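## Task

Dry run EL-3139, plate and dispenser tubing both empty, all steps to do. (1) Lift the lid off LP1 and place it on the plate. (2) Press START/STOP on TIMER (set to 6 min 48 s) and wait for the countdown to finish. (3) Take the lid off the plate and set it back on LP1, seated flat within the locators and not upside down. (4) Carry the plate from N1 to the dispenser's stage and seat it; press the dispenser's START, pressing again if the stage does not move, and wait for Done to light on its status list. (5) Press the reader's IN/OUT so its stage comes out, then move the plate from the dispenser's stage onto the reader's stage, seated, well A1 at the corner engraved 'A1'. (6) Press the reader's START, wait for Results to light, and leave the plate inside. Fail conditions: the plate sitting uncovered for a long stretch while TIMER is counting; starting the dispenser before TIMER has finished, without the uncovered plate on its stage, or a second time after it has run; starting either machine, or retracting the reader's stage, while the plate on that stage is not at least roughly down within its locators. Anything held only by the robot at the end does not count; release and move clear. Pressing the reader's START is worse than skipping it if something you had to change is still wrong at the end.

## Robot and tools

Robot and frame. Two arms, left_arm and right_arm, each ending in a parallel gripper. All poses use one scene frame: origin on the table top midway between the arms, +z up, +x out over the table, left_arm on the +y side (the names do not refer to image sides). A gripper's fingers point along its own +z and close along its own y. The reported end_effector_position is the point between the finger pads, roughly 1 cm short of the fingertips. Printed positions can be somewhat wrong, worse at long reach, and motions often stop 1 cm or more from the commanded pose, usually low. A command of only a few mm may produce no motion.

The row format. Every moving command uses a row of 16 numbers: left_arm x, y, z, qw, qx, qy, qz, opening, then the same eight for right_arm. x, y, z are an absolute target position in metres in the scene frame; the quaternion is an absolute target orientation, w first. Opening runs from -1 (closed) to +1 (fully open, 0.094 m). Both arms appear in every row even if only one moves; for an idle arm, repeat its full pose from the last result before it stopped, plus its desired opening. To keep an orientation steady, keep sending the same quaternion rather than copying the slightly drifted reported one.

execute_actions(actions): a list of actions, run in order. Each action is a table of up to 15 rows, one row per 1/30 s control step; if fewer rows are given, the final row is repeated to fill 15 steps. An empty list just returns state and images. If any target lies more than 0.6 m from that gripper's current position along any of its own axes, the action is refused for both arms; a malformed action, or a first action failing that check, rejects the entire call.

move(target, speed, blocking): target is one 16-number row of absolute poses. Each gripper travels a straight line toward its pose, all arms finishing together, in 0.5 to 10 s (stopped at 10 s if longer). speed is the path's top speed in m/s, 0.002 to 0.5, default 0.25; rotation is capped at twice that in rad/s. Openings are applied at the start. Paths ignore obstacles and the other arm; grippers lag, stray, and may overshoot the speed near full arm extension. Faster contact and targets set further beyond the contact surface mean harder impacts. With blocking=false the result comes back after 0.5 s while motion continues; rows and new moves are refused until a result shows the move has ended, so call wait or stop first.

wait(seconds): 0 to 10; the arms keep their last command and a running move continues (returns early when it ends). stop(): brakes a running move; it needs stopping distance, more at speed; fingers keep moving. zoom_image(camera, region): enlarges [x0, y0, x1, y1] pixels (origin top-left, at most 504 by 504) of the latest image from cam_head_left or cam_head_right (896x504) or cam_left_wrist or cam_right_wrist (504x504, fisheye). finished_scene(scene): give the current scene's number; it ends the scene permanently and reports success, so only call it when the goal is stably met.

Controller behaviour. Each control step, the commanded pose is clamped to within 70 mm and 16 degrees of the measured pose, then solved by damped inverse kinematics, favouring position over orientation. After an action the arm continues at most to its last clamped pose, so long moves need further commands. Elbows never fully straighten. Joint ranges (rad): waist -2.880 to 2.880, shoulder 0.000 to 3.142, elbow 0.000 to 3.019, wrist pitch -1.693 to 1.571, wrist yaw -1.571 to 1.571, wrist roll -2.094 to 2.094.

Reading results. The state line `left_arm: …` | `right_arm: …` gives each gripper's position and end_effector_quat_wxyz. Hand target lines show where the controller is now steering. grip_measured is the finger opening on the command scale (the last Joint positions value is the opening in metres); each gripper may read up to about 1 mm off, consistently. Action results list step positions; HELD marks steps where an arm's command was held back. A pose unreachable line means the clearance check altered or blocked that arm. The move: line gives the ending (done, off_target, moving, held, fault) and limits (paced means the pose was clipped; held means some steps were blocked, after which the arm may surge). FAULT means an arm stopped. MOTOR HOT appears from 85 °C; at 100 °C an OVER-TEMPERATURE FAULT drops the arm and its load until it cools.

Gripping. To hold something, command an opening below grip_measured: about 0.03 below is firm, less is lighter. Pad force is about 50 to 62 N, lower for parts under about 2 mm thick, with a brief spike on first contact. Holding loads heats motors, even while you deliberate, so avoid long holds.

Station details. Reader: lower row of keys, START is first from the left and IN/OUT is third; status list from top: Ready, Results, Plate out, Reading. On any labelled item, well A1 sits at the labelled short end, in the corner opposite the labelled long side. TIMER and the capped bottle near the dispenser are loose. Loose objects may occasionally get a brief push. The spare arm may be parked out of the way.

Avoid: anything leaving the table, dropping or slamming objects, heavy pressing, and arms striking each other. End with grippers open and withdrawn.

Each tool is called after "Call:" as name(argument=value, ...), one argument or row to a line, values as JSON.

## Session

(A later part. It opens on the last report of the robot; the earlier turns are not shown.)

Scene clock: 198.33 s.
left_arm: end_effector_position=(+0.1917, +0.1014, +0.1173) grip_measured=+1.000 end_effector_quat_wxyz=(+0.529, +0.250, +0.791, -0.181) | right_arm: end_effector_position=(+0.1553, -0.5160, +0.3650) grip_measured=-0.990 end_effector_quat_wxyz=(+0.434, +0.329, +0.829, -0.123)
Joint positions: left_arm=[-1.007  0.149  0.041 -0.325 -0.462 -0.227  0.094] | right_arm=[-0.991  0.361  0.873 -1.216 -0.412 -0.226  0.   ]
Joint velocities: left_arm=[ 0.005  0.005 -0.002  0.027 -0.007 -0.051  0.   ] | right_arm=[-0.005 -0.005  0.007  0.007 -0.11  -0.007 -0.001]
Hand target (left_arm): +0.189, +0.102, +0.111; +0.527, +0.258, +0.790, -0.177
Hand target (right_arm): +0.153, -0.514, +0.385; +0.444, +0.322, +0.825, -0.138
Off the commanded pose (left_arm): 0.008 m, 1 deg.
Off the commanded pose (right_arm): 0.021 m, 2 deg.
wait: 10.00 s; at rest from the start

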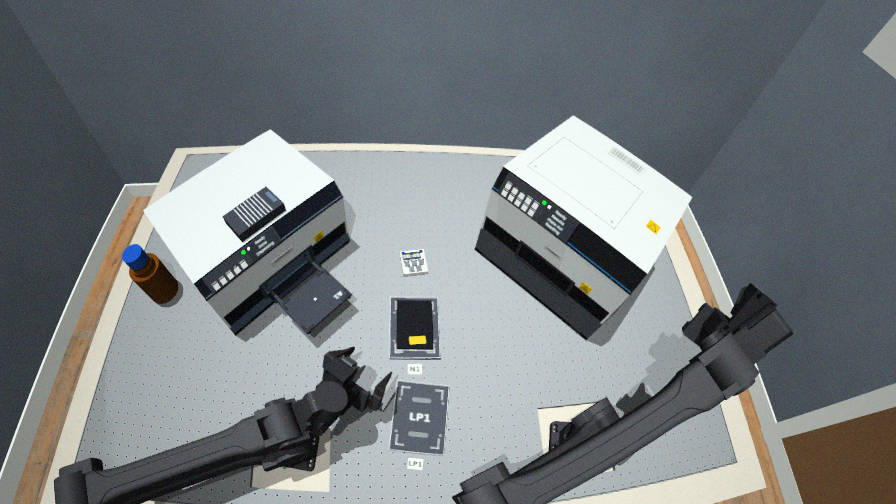

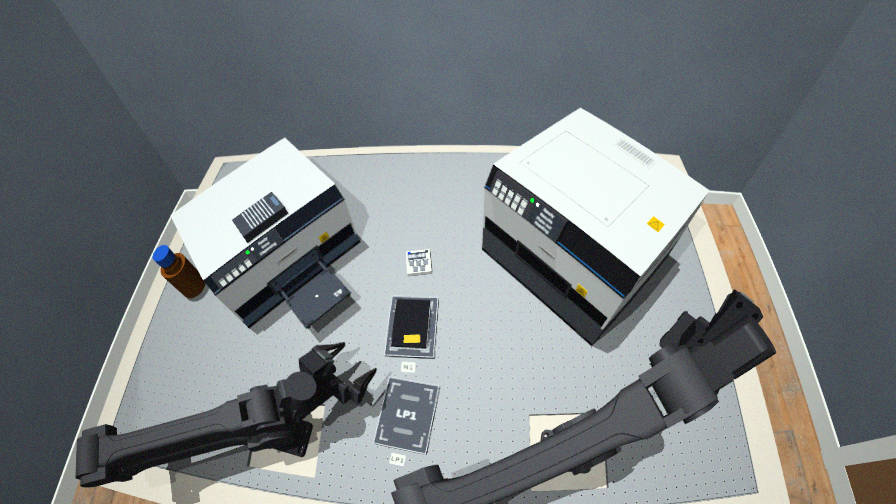

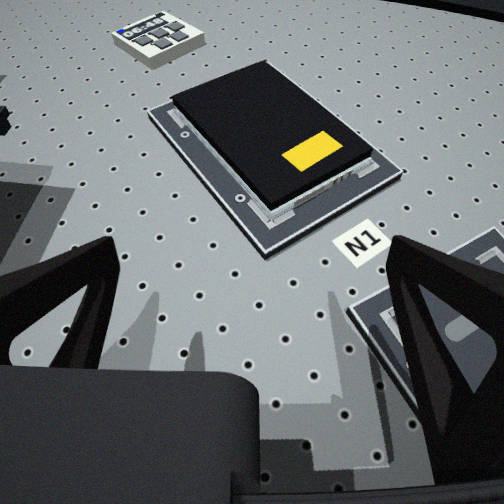

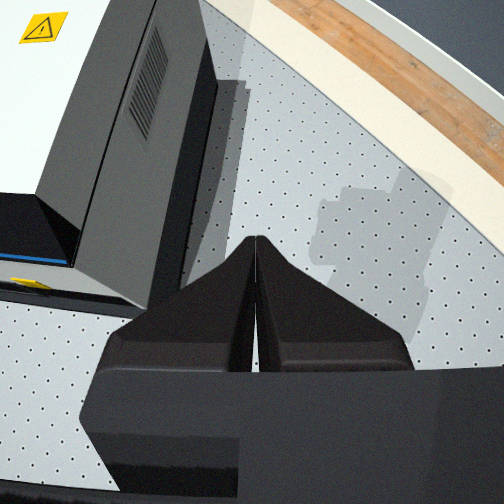

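Call:
wait(
  seconds=10,
)

Call:
wait(
  seconds=10,
)

Call:
wait(
  seconds=10,
)

Scene clock: 209.33 s.
left_arm: end_effector_position=(+0.1917, +0.1014, +0.1173) grip_measured=+1.000 end_effector_quat_wxyz=(+0.529, +0.250, +0.791, -0.181) | right_arm: end_effector_position=(+0.1553, -0.5160, +0.3650) grip_measured=-0.990 end_effector_quat_wxyz=(+0.434, +0.329, +0.829, -0.123)
Joint positions: left_arm=[-1.007  0.149  0.041 -0.325 -0.462 -0.227  0.094] | right_arm=[-0.991  0.361  0.873 -1.216 -0.412 -0.226  0.   ]
Joint velocities: left_arm=[-0.015 -0.015 -0.012 -0.002 -0.022 -0.051  0.   ] | right_arm=[-0.005  0.005  0.007 -0.002 -0.022 -0.037  0.001]
Hand target (left_arm): +0.189, +0.102, +0.111; +0.527, +0.258, +0.790, -0.177
Hand target (right_arm): +0.153, -0.514, +0.385; +0.444, +0.322, +0.825, -0.138
Off the commanded pose (left_arm): 0.008 m, 1 deg.
Off the commanded pose (right_arm): 0.021 m, 2 deg.
wait: 10.00 s; at rest from the start

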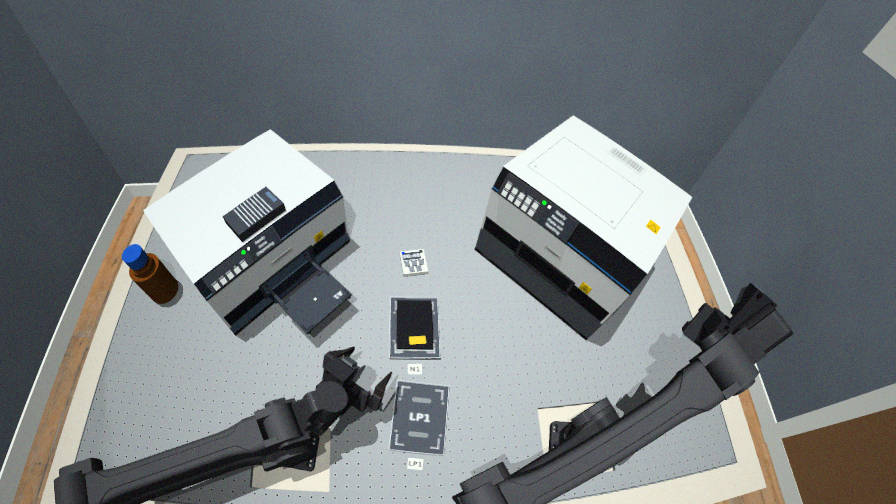

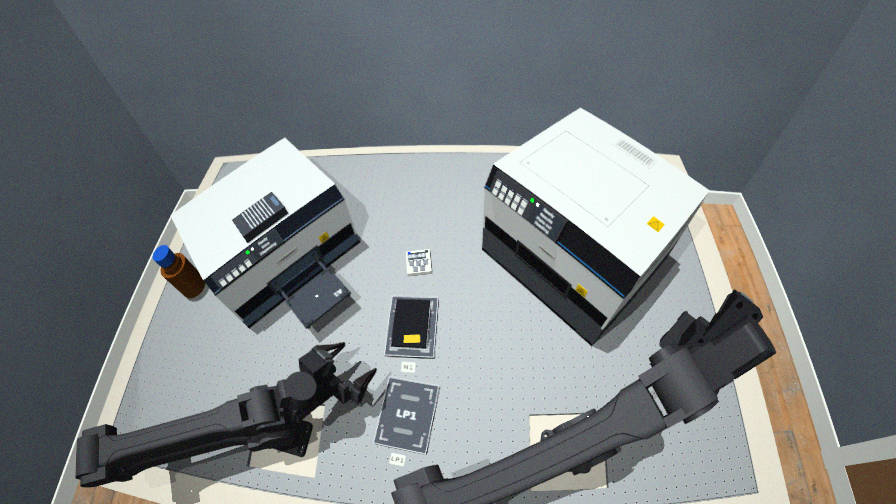

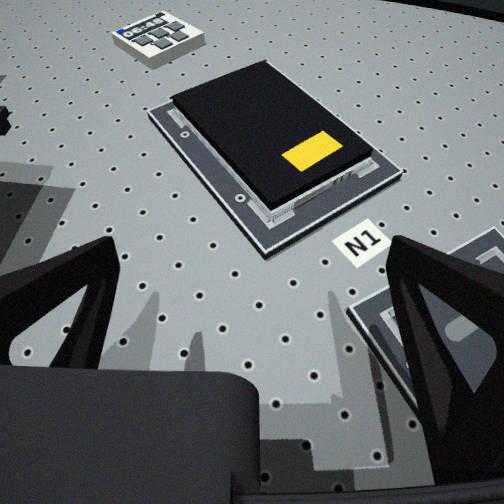

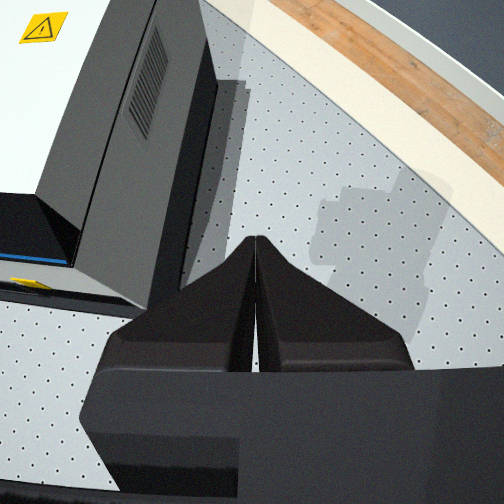

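Scene clock: 219.33 s.
left_arm: end_effector_position=(+0.1917, +0.1014, +0.1173) grip_measured=+1.000 end_effector_quat_wxyz=(+0.529, +0.250, +0.791, -0.181) | right_arm: end_effector_position=(+0.1553, -0.5160, +0.3650) grip_measured=-0.990 end_effector_quat_wxyz=(+0.434, +0.329, +0.829, -0.123)
Joint positions: left_arm=[-1.007  0.149  0.041 -0.325 -0.462 -0.227  0.094] | right_arm=[-0.991  0.361  0.873 -1.216 -0.412 -0.226  0.   ]
Joint velocities: left_arm=[-0.015 -0.005 -0.007 -0.007 -0.022 -0.037  0.   ] | right_arm=[-0.005  0.005 -0.002  0.017  0.022 -0.037 -0.   ]
Hand target (left_arm): +0.189, +0.102, +0.111; +0.527, +0.258, +0.790, -0.177
Hand target (right_arm): +0.153, -0.514, +0.385; +0.444, +0.322, +0.825, -0.138
Off the commanded pose (left_arm): 0.008 m, 1 deg.
Off the commanded pose (right_arm): 0.021 m, 2 deg.
wait: 10.00 s; at rest by 0.17 s

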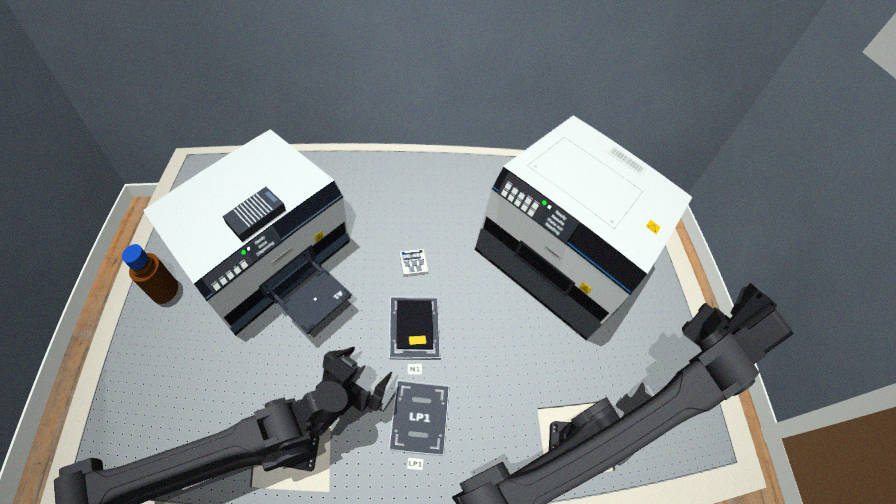

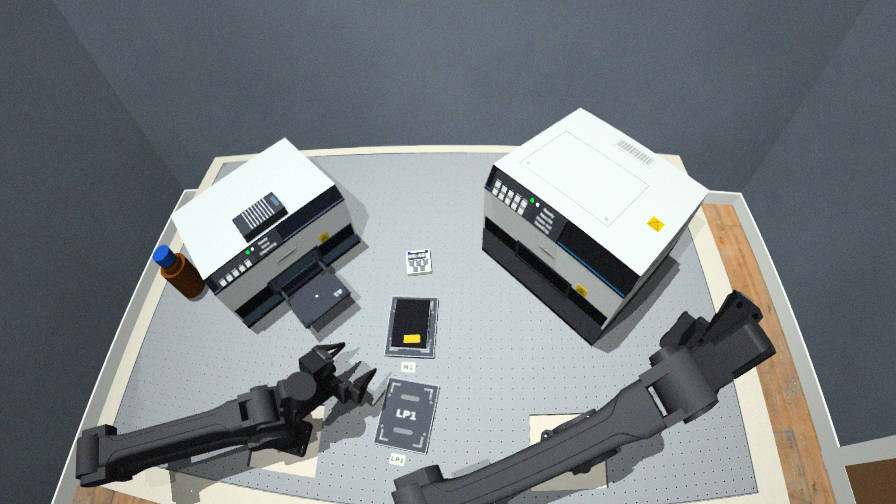

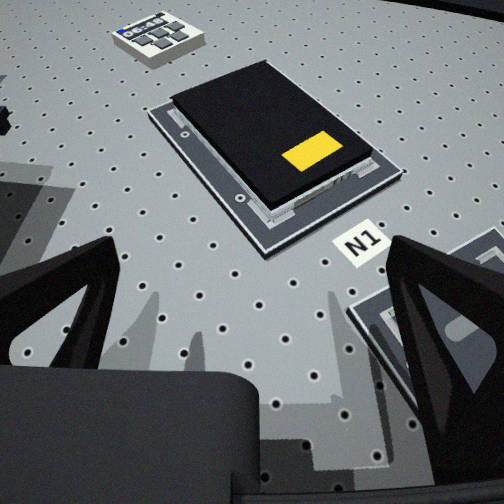

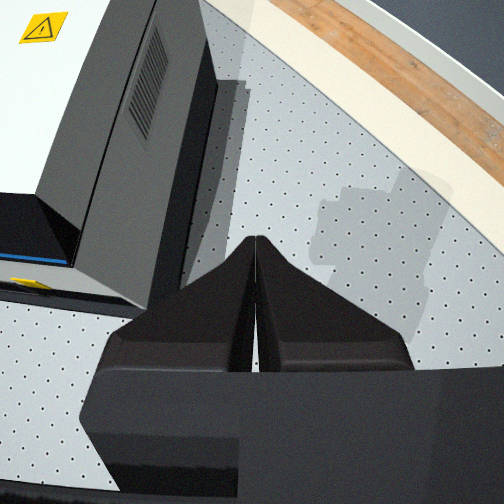

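Scene clock: 229.33 s.
left_arm: end_effector_position=(+0.1917, +0.1014, +0.1173) grip_measured=+1.000 end_effector_quat_wxyz=(+0.529, +0.250, +0.791, -0.181) | right_arm: end_effector_position=(+0.1553, -0.5160, +0.3650) grip_measured=-0.990 end_effector_quat_wxyz=(+0.434, +0.329, +0.829, -0.123)
Joint positions: left_arm=[-1.007  0.149  0.041 -0.325 -0.462 -0.227  0.094] | right_arm=[-0.991  0.361  0.873 -1.216 -0.412 -0.226  0.   ]
Joint velocities: left_arm=[-0.005 -0.005 -0.002 -0.007  0.037 -0.007  0.   ] | right_arm=[-0.015 -0.005 -0.002 -0.007  0.081 -0.022  0.   ]
Hand target (left_arm): +0.189, +0.102, +0.111; +0.527, +0.258, +0.790, -0.177
Hand target (right_arm): +0.153, -0.514, +0.385; +0.444, +0.322, +0.825, -0.138
Off the commanded pose (left_arm): 0.008 m, 1 deg.
Off the commanded pose (right_arm): 0.021 m, 2 deg.
wait: 10.00 s; at rest by 0.17 s

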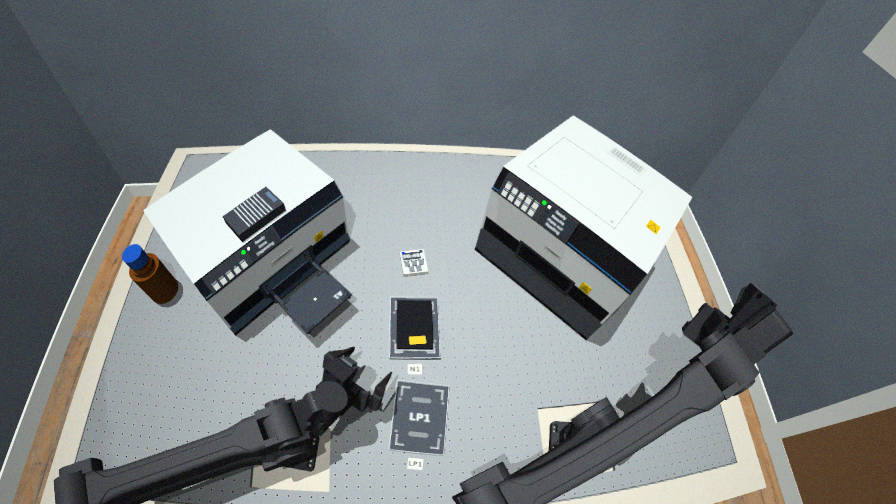

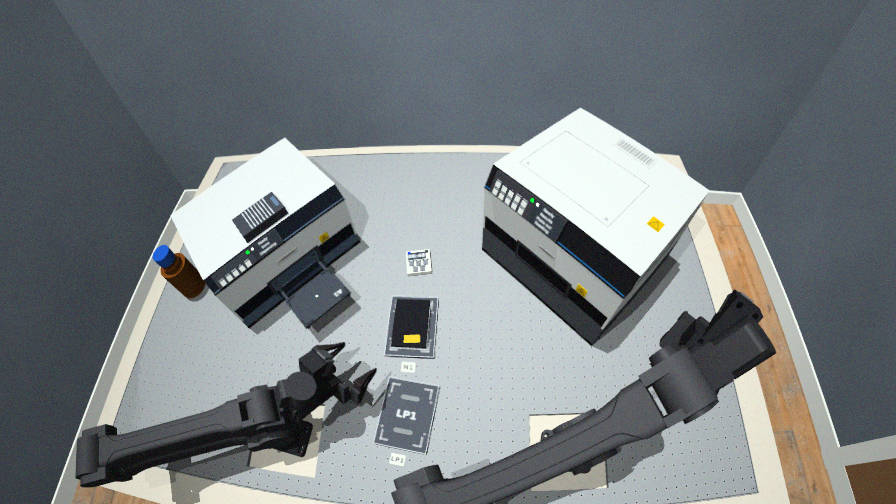

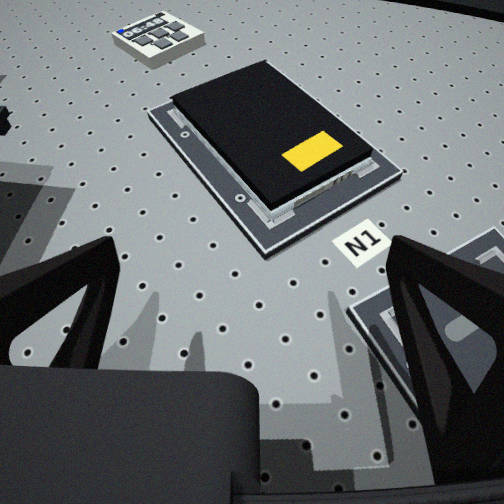

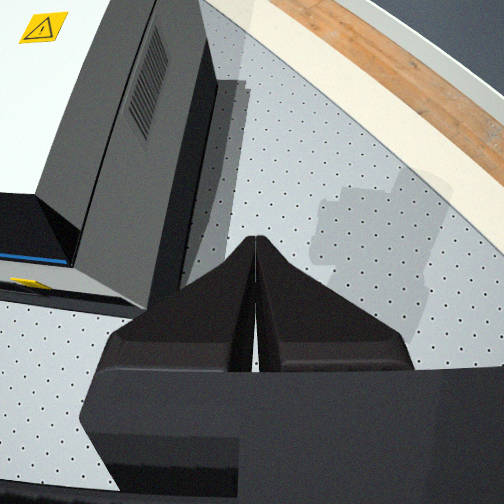

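Call:
wait(
  seconds=10,
)

Call:
wait(
  seconds=10,
)

Call:
wait(
  seconds=10,
)

Scene clock: 242.70 s.
left_arm: end_effector_position=(+0.1917, +0.1014, +0.1173) grip_measured=+1.000 end_effector_quat_wxyz=(+0.529, +0.250, +0.791, -0.181) | right_arm: end_effector_position=(+0.1553, -0.5160, +0.3650) grip_measured=-0.990 end_effector_quat_wxyz=(+0.434, +0.329, +0.829, -0.123)
Joint positions: left_arm=[-1.007  0.149  0.041 -0.325 -0.462 -0.227  0.094] | right_arm=[-0.991  0.361  0.873 -1.216 -0.412 -0.226  0.   ]
Joint velocities: left_arm=[-0.005 -0.005 -0.017  0.002  0.051 -0.022  0.   ] | right_arm=[-0.015 -0.005 -0.007 -0.007  0.066 -0.022 -0.001]
Hand target (left_arm): +0.189, +0.102, +0.111; +0.527, +0.258, +0.790, -0.177
Hand target (right_arm): +0.153, -0.514, +0.385; +0.444, +0.322, +0.825, -0.138
Off the commanded pose (left_arm): 0.008 m, 1 deg.
Off the commanded pose (right_arm): 0.021 m, 2 deg.
wait: 10.00 s; at rest from the start

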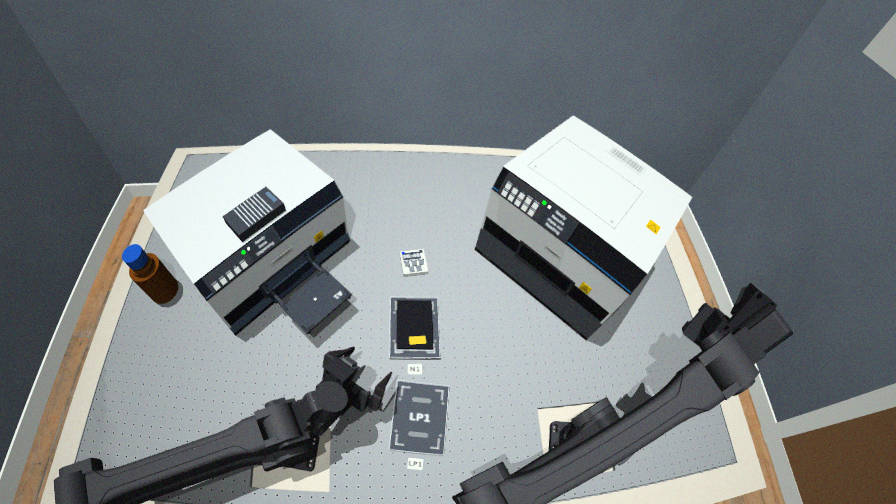

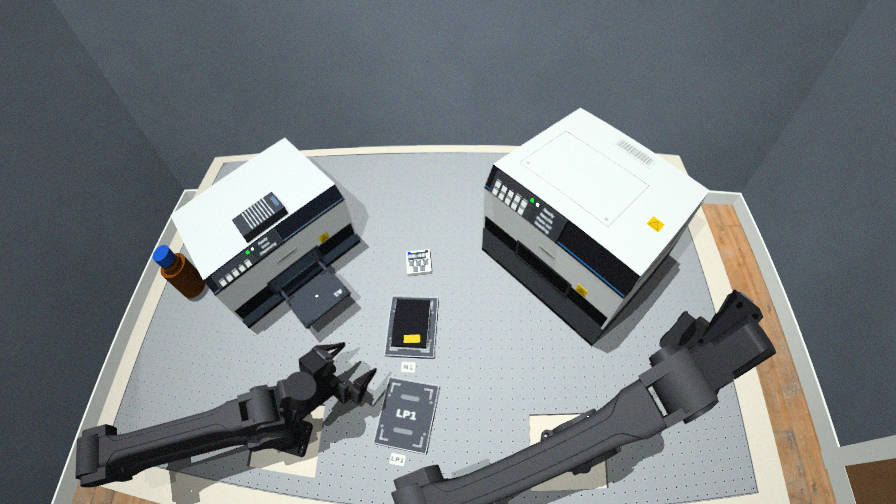

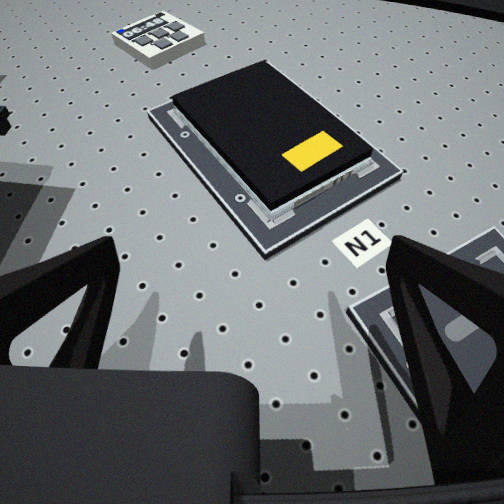

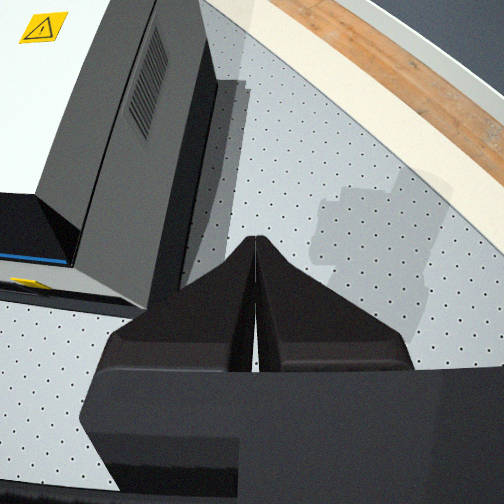

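Scene clock: 252.70 s.
left_arm: end_effector_position=(+0.1917, +0.1014, +0.1173) grip_measured=+1.000 end_effector_quat_wxyz=(+0.529, +0.250, +0.791, -0.181) | right_arm: end_effector_position=(+0.1553, -0.5160, +0.3650) grip_measured=-0.990 end_effector_quat_wxyz=(+0.434, +0.329, +0.829, -0.123)
Joint positions: left_arm=[-1.007  0.149  0.041 -0.325 -0.462 -0.227  0.094] | right_arm=[-0.991  0.361  0.873 -1.216 -0.412 -0.226  0.   ]
Joint velocities: left_arm=[-0.005 -0.005  0.012 -0.002 -0.007  0.022  0.   ] | right_arm=[-0.015 -0.015 -0.007  0.002  0.022  0.022  0.   ]
Hand target (left_arm): +0.189, +0.102, +0.111; +0.527, +0.258, +0.790, -0.177
Hand target (right_arm): +0.153, -0.514, +0.385; +0.444, +0.322, +0.825, -0.138
Off the commanded pose (left_arm): 0.008 m, 1 deg.
Off the commanded pose (right_arm): 0.021 m, 2 deg.
wait: 10.00 s; at rest by 0.17 s

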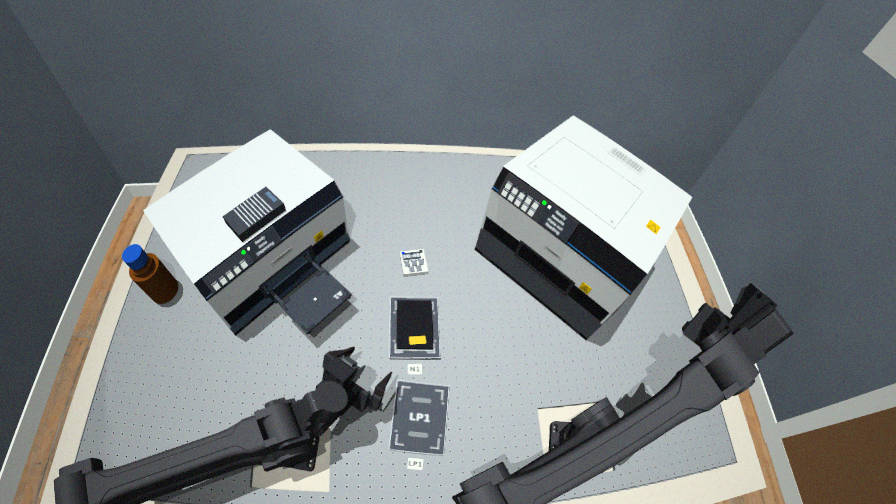

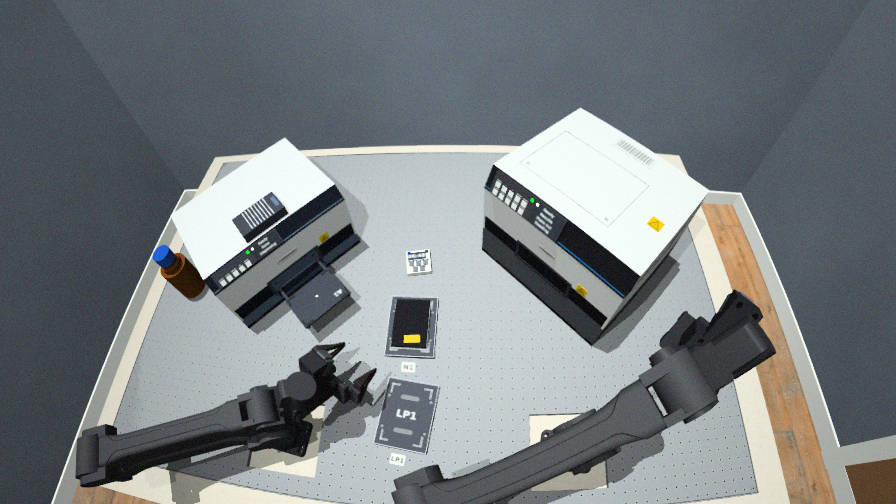

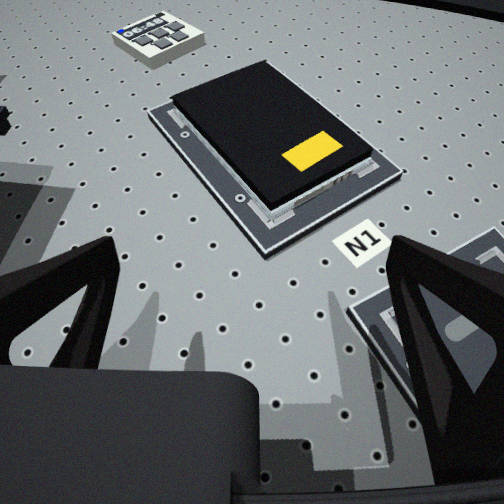

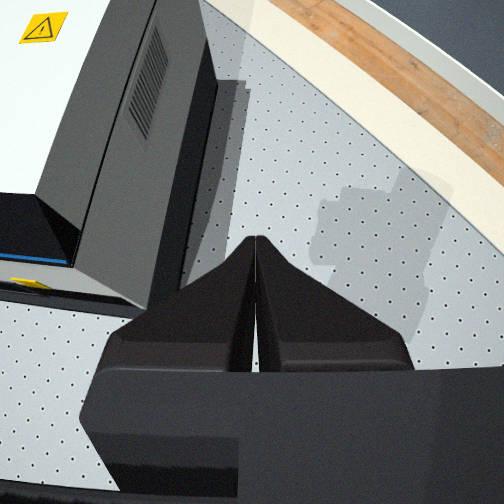

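Scene clock: 262.70 s.
left_arm: end_effector_position=(+0.1917, +0.1014, +0.1173) grip_measured=+1.000 end_effector_quat_wxyz=(+0.529, +0.250, +0.791, -0.181) | right_arm: end_effector_position=(+0.1553, -0.5160, +0.3650) grip_measured=-0.990 end_effector_quat_wxyz=(+0.434, +0.329, +0.829, -0.123)
Joint positions: left_arm=[-1.007  0.149  0.041 -0.325 -0.462 -0.227  0.094] | right_arm=[-0.991  0.361  0.873 -1.216 -0.412 -0.226  0.   ]
Joint velocities: left_arm=[-0.005 -0.005 -0.012 -0.002 -0.037 -0.066  0.   ] | right_arm=[ 0.005 -0.024 -0.007 -0.007 -0.022 -0.007 -0.   ]
Hand target (left_arm): +0.189, +0.102, +0.111; +0.527, +0.258, +0.790, -0.177
Hand target (right_arm): +0.153, -0.514, +0.385; +0.444, +0.322, +0.825, -0.138
Off the commanded pose (left_arm): 0.008 m, 1 deg.
Off the commanded pose (right_arm): 0.021 m, 2 deg.
wait: 10.00 s; at rest by 0.17 s

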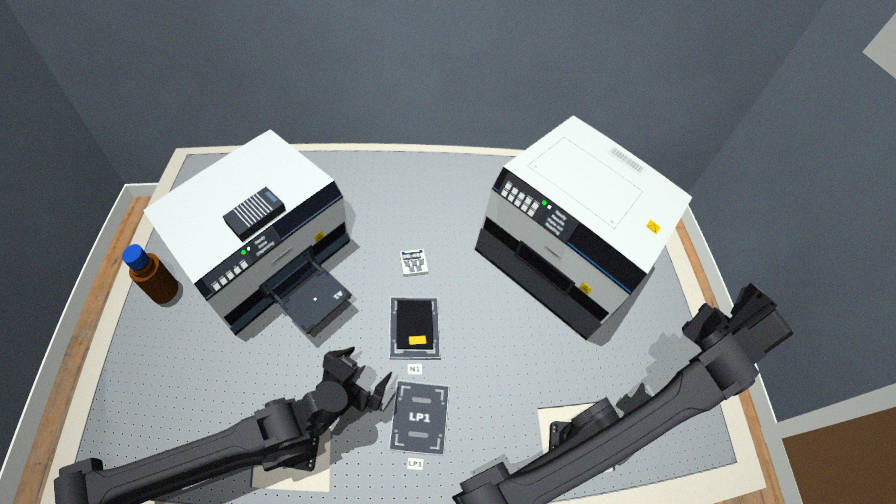

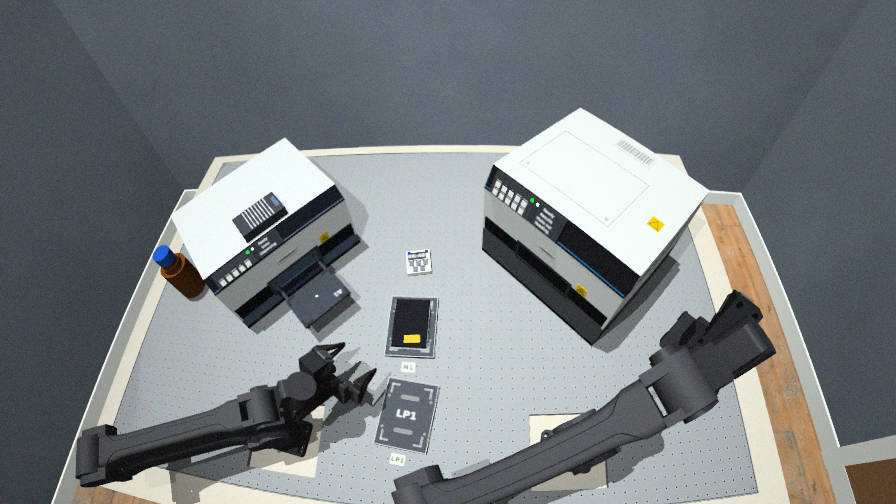

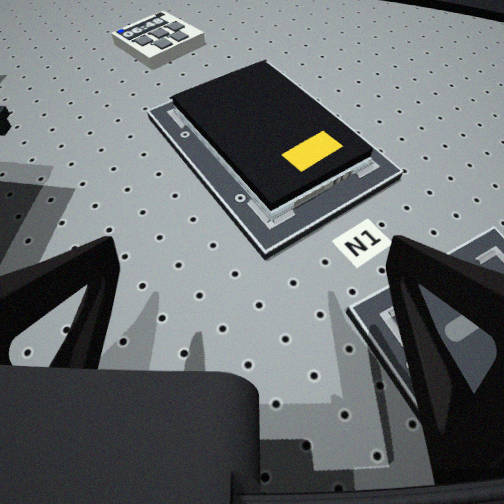

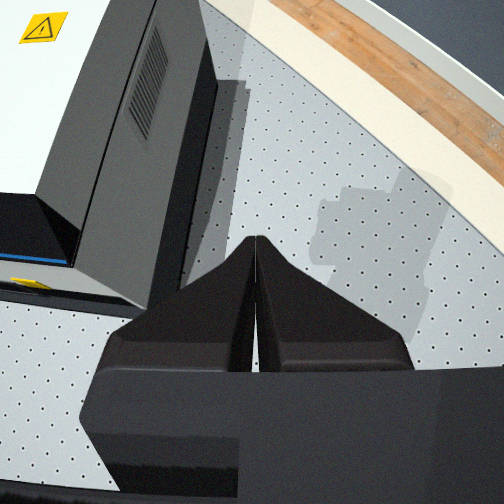

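Call:
wait(
  seconds=10,
)

Call:
wait(
  seconds=10,
)

Call:
wait(
  seconds=10,
)

Scene clock: 275.93 s.
left_arm: end_effector_position=(+0.1917, +0.1014, +0.1173) grip_measured=+1.000 end_effector_quat_wxyz=(+0.529, +0.250, +0.791, -0.181) | right_arm: end_effector_position=(+0.1553, -0.5160, +0.3650) grip_measured=-0.990 end_effector_quat_wxyz=(+0.434, +0.329, +0.829, -0.123)
Joint positions: left_arm=[-1.007  0.149  0.041 -0.325 -0.462 -0.227  0.094] | right_arm=[-0.991  0.361  0.873 -1.216 -0.412 -0.226  0.   ]
Joint velocities: left_arm=[-0.005 -0.015  0.002  0.002 -0.095 -0.037  0.   ] | right_arm=[ 0.005 -0.015  0.007 -0.007 -0.037  0.037  0.   ]
Hand target (left_arm): +0.189, +0.102, +0.111; +0.527, +0.258, +0.790, -0.177
Hand target (right_arm): +0.153, -0.514, +0.385; +0.444, +0.322, +0.825, -0.138
Off the commanded pose (left_arm): 0.008 m, 1 deg.
Off the commanded pose (right_arm): 0.021 m, 2 deg.
wait: 10.00 s; at rest from the start

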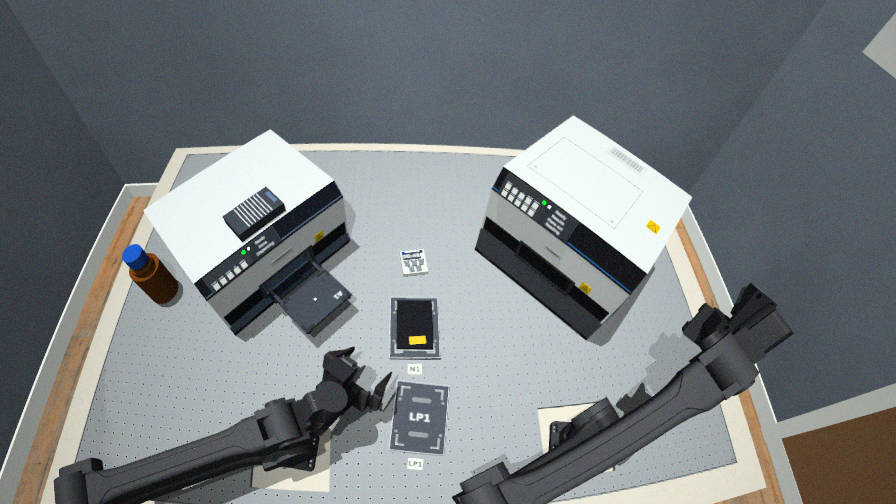

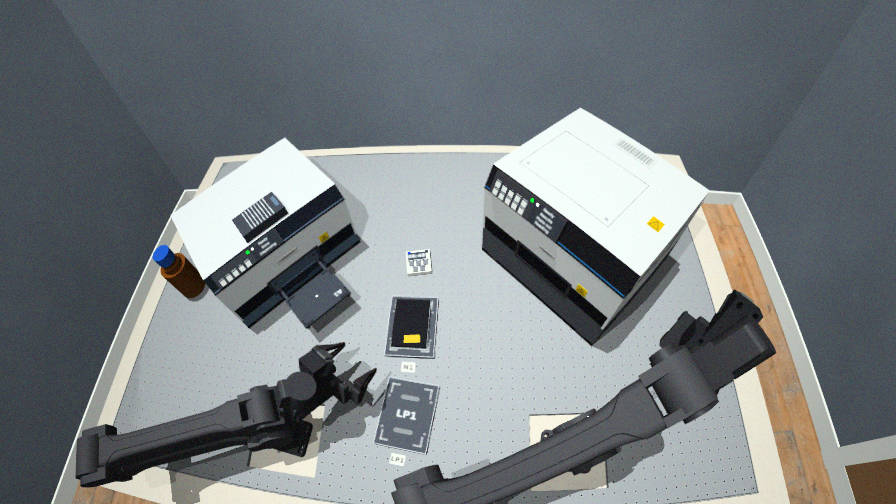

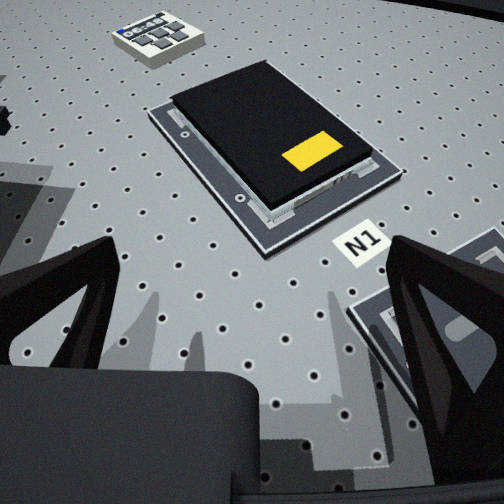

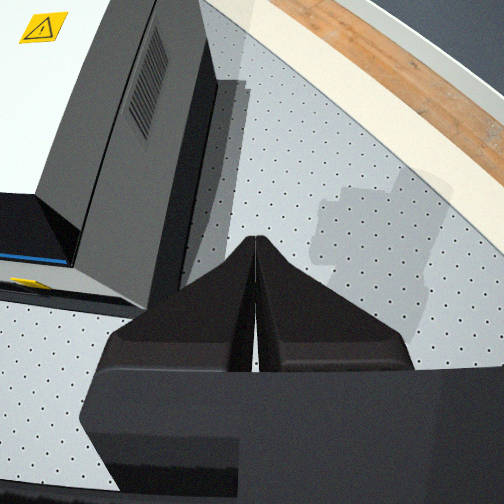

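Scene clock: 285.93 s.
left_arm: end_effector_position=(+0.1917, +0.1014, +0.1173) grip_measured=+1.000 end_effector_quat_wxyz=(+0.529, +0.250, +0.791, -0.181) | right_arm: end_effector_position=(+0.1553, -0.5160, +0.3650) grip_measured=-0.990 end_effector_quat_wxyz=(+0.434, +0.329, +0.829, -0.123)
Joint positions: left_arm=[-1.007  0.149  0.041 -0.325 -0.462 -0.227  0.094] | right_arm=[-0.991  0.361  0.873 -1.216 -0.412 -0.226  0.   ]
Joint velocities: left_arm=[ 0.005 -0.005  0.012 -0.017  0.037  0.022  0.   ] | right_arm=[-0.005 -0.015  0.017 -0.007 -0.022  0.022  0.   ]
Hand target (left_arm): +0.189, +0.102, +0.111; +0.527, +0.258, +0.790, -0.177
Hand target (right_arm): +0.153, -0.514, +0.385; +0.444, +0.322, +0.825, -0.138
Off the commanded pose (left_arm): 0.008 m, 1 deg.
Off the commanded pose (right_arm): 0.021 m, 2 deg.
wait: 10.00 s; at rest by 0.17 s

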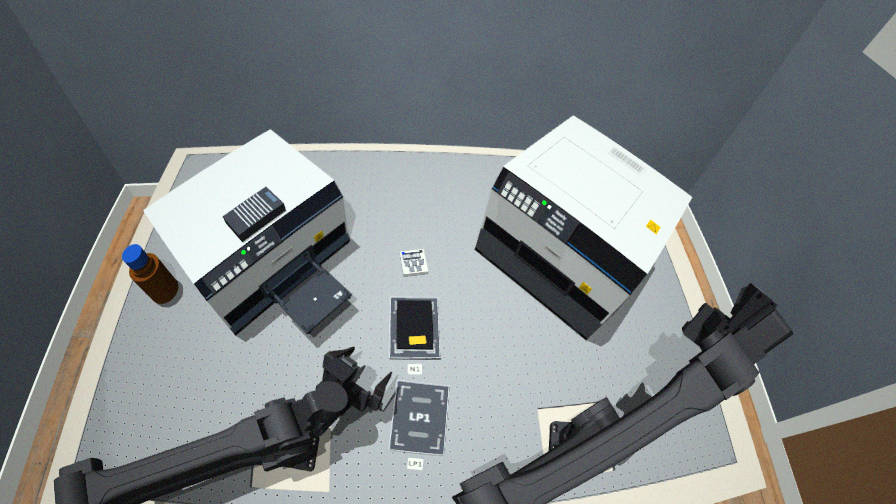

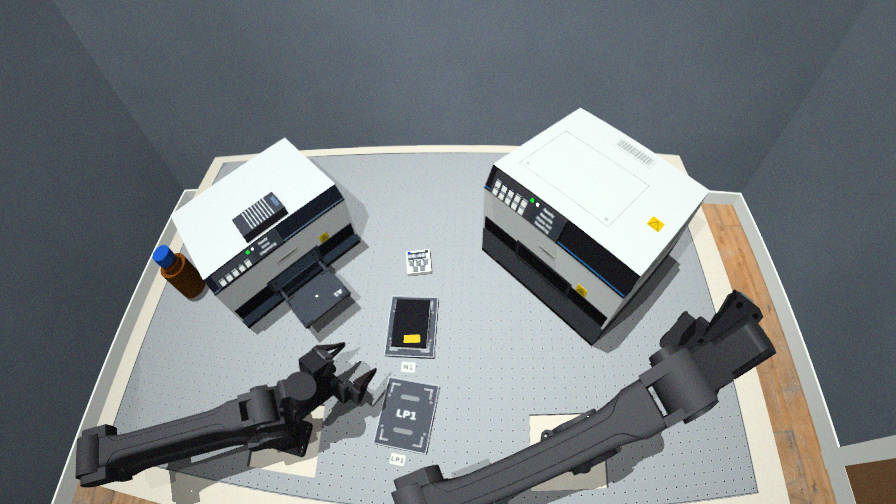

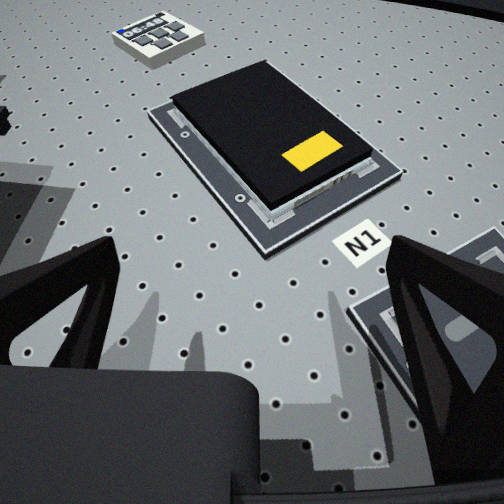

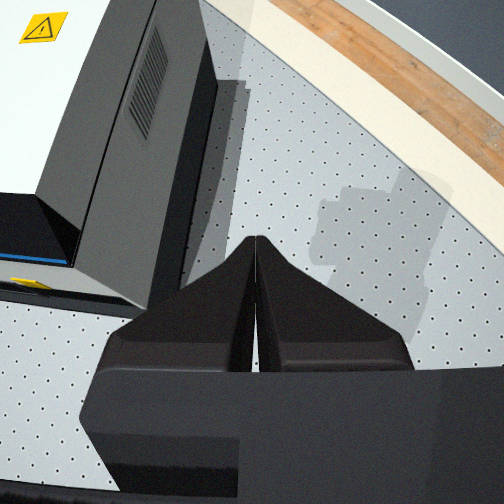

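Scene clock: 295.93 s.
left_arm: end_effector_position=(+0.1917, +0.1014, +0.1173) grip_measured=+1.000 end_effector_quat_wxyz=(+0.529, +0.250, +0.791, -0.181) | right_arm: end_effector_position=(+0.1553, -0.5160, +0.3650) grip_measured=-0.990 end_effector_quat_wxyz=(+0.434, +0.329, +0.829, -0.123)
Joint positions: left_arm=[-1.007  0.149  0.041 -0.325 -0.462 -0.227  0.094] | right_arm=[-0.991  0.361  0.873 -1.216 -0.412 -0.226  0.   ]
Joint velocities: left_arm=[-0.015 -0.005 -0.012 -0.007 -0.022 -0.007  0.   ] | right_arm=[-0.015 -0.015 -0.002  0.007  0.007  0.022 -0.001]
Hand target (left_arm): +0.189, +0.102, +0.111; +0.527, +0.258, +0.790, -0.177
Hand target (right_arm): +0.153, -0.514, +0.385; +0.444, +0.322, +0.825, -0.138
Off the commanded pose (left_arm): 0.008 m, 1 deg.
Off the commanded pose (right_arm): 0.021 m, 2 deg.
wait: 10.00 s; at rest by 0.17 s

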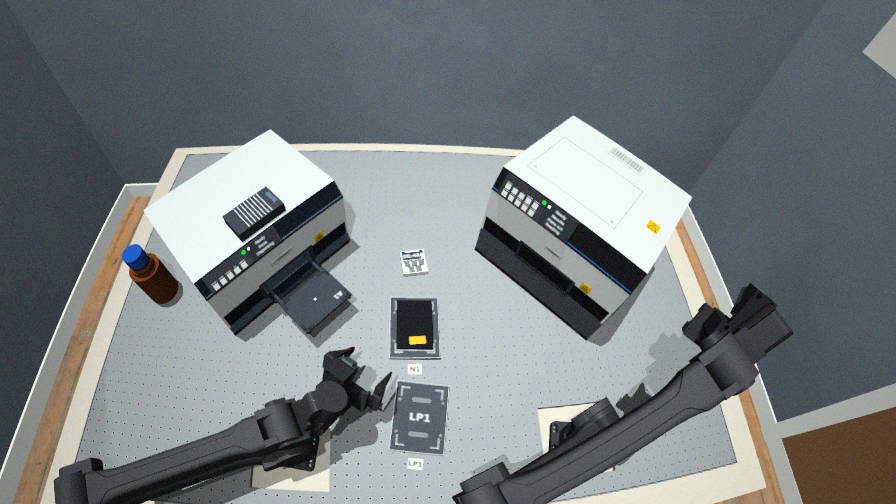

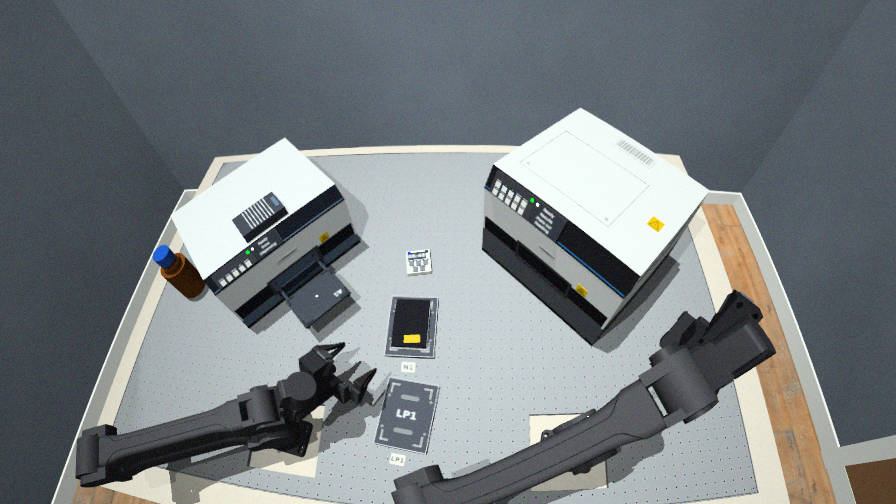

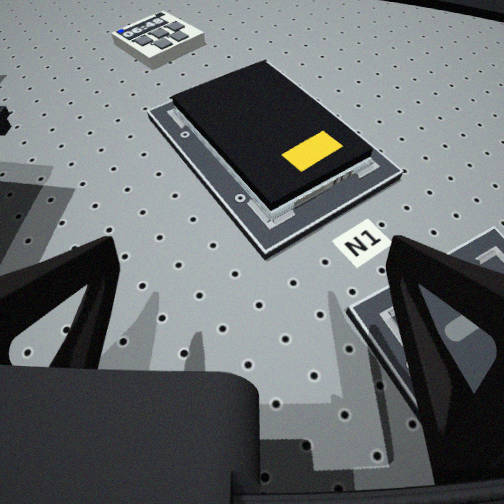

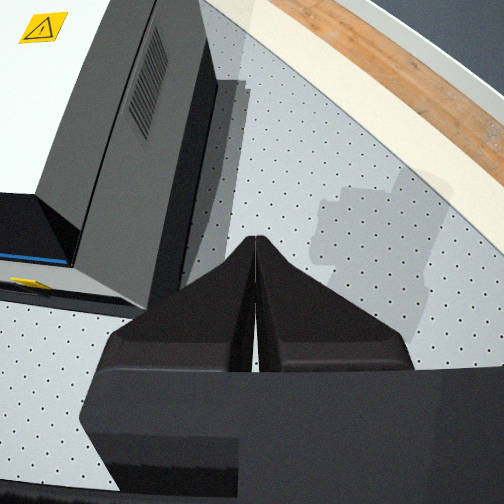

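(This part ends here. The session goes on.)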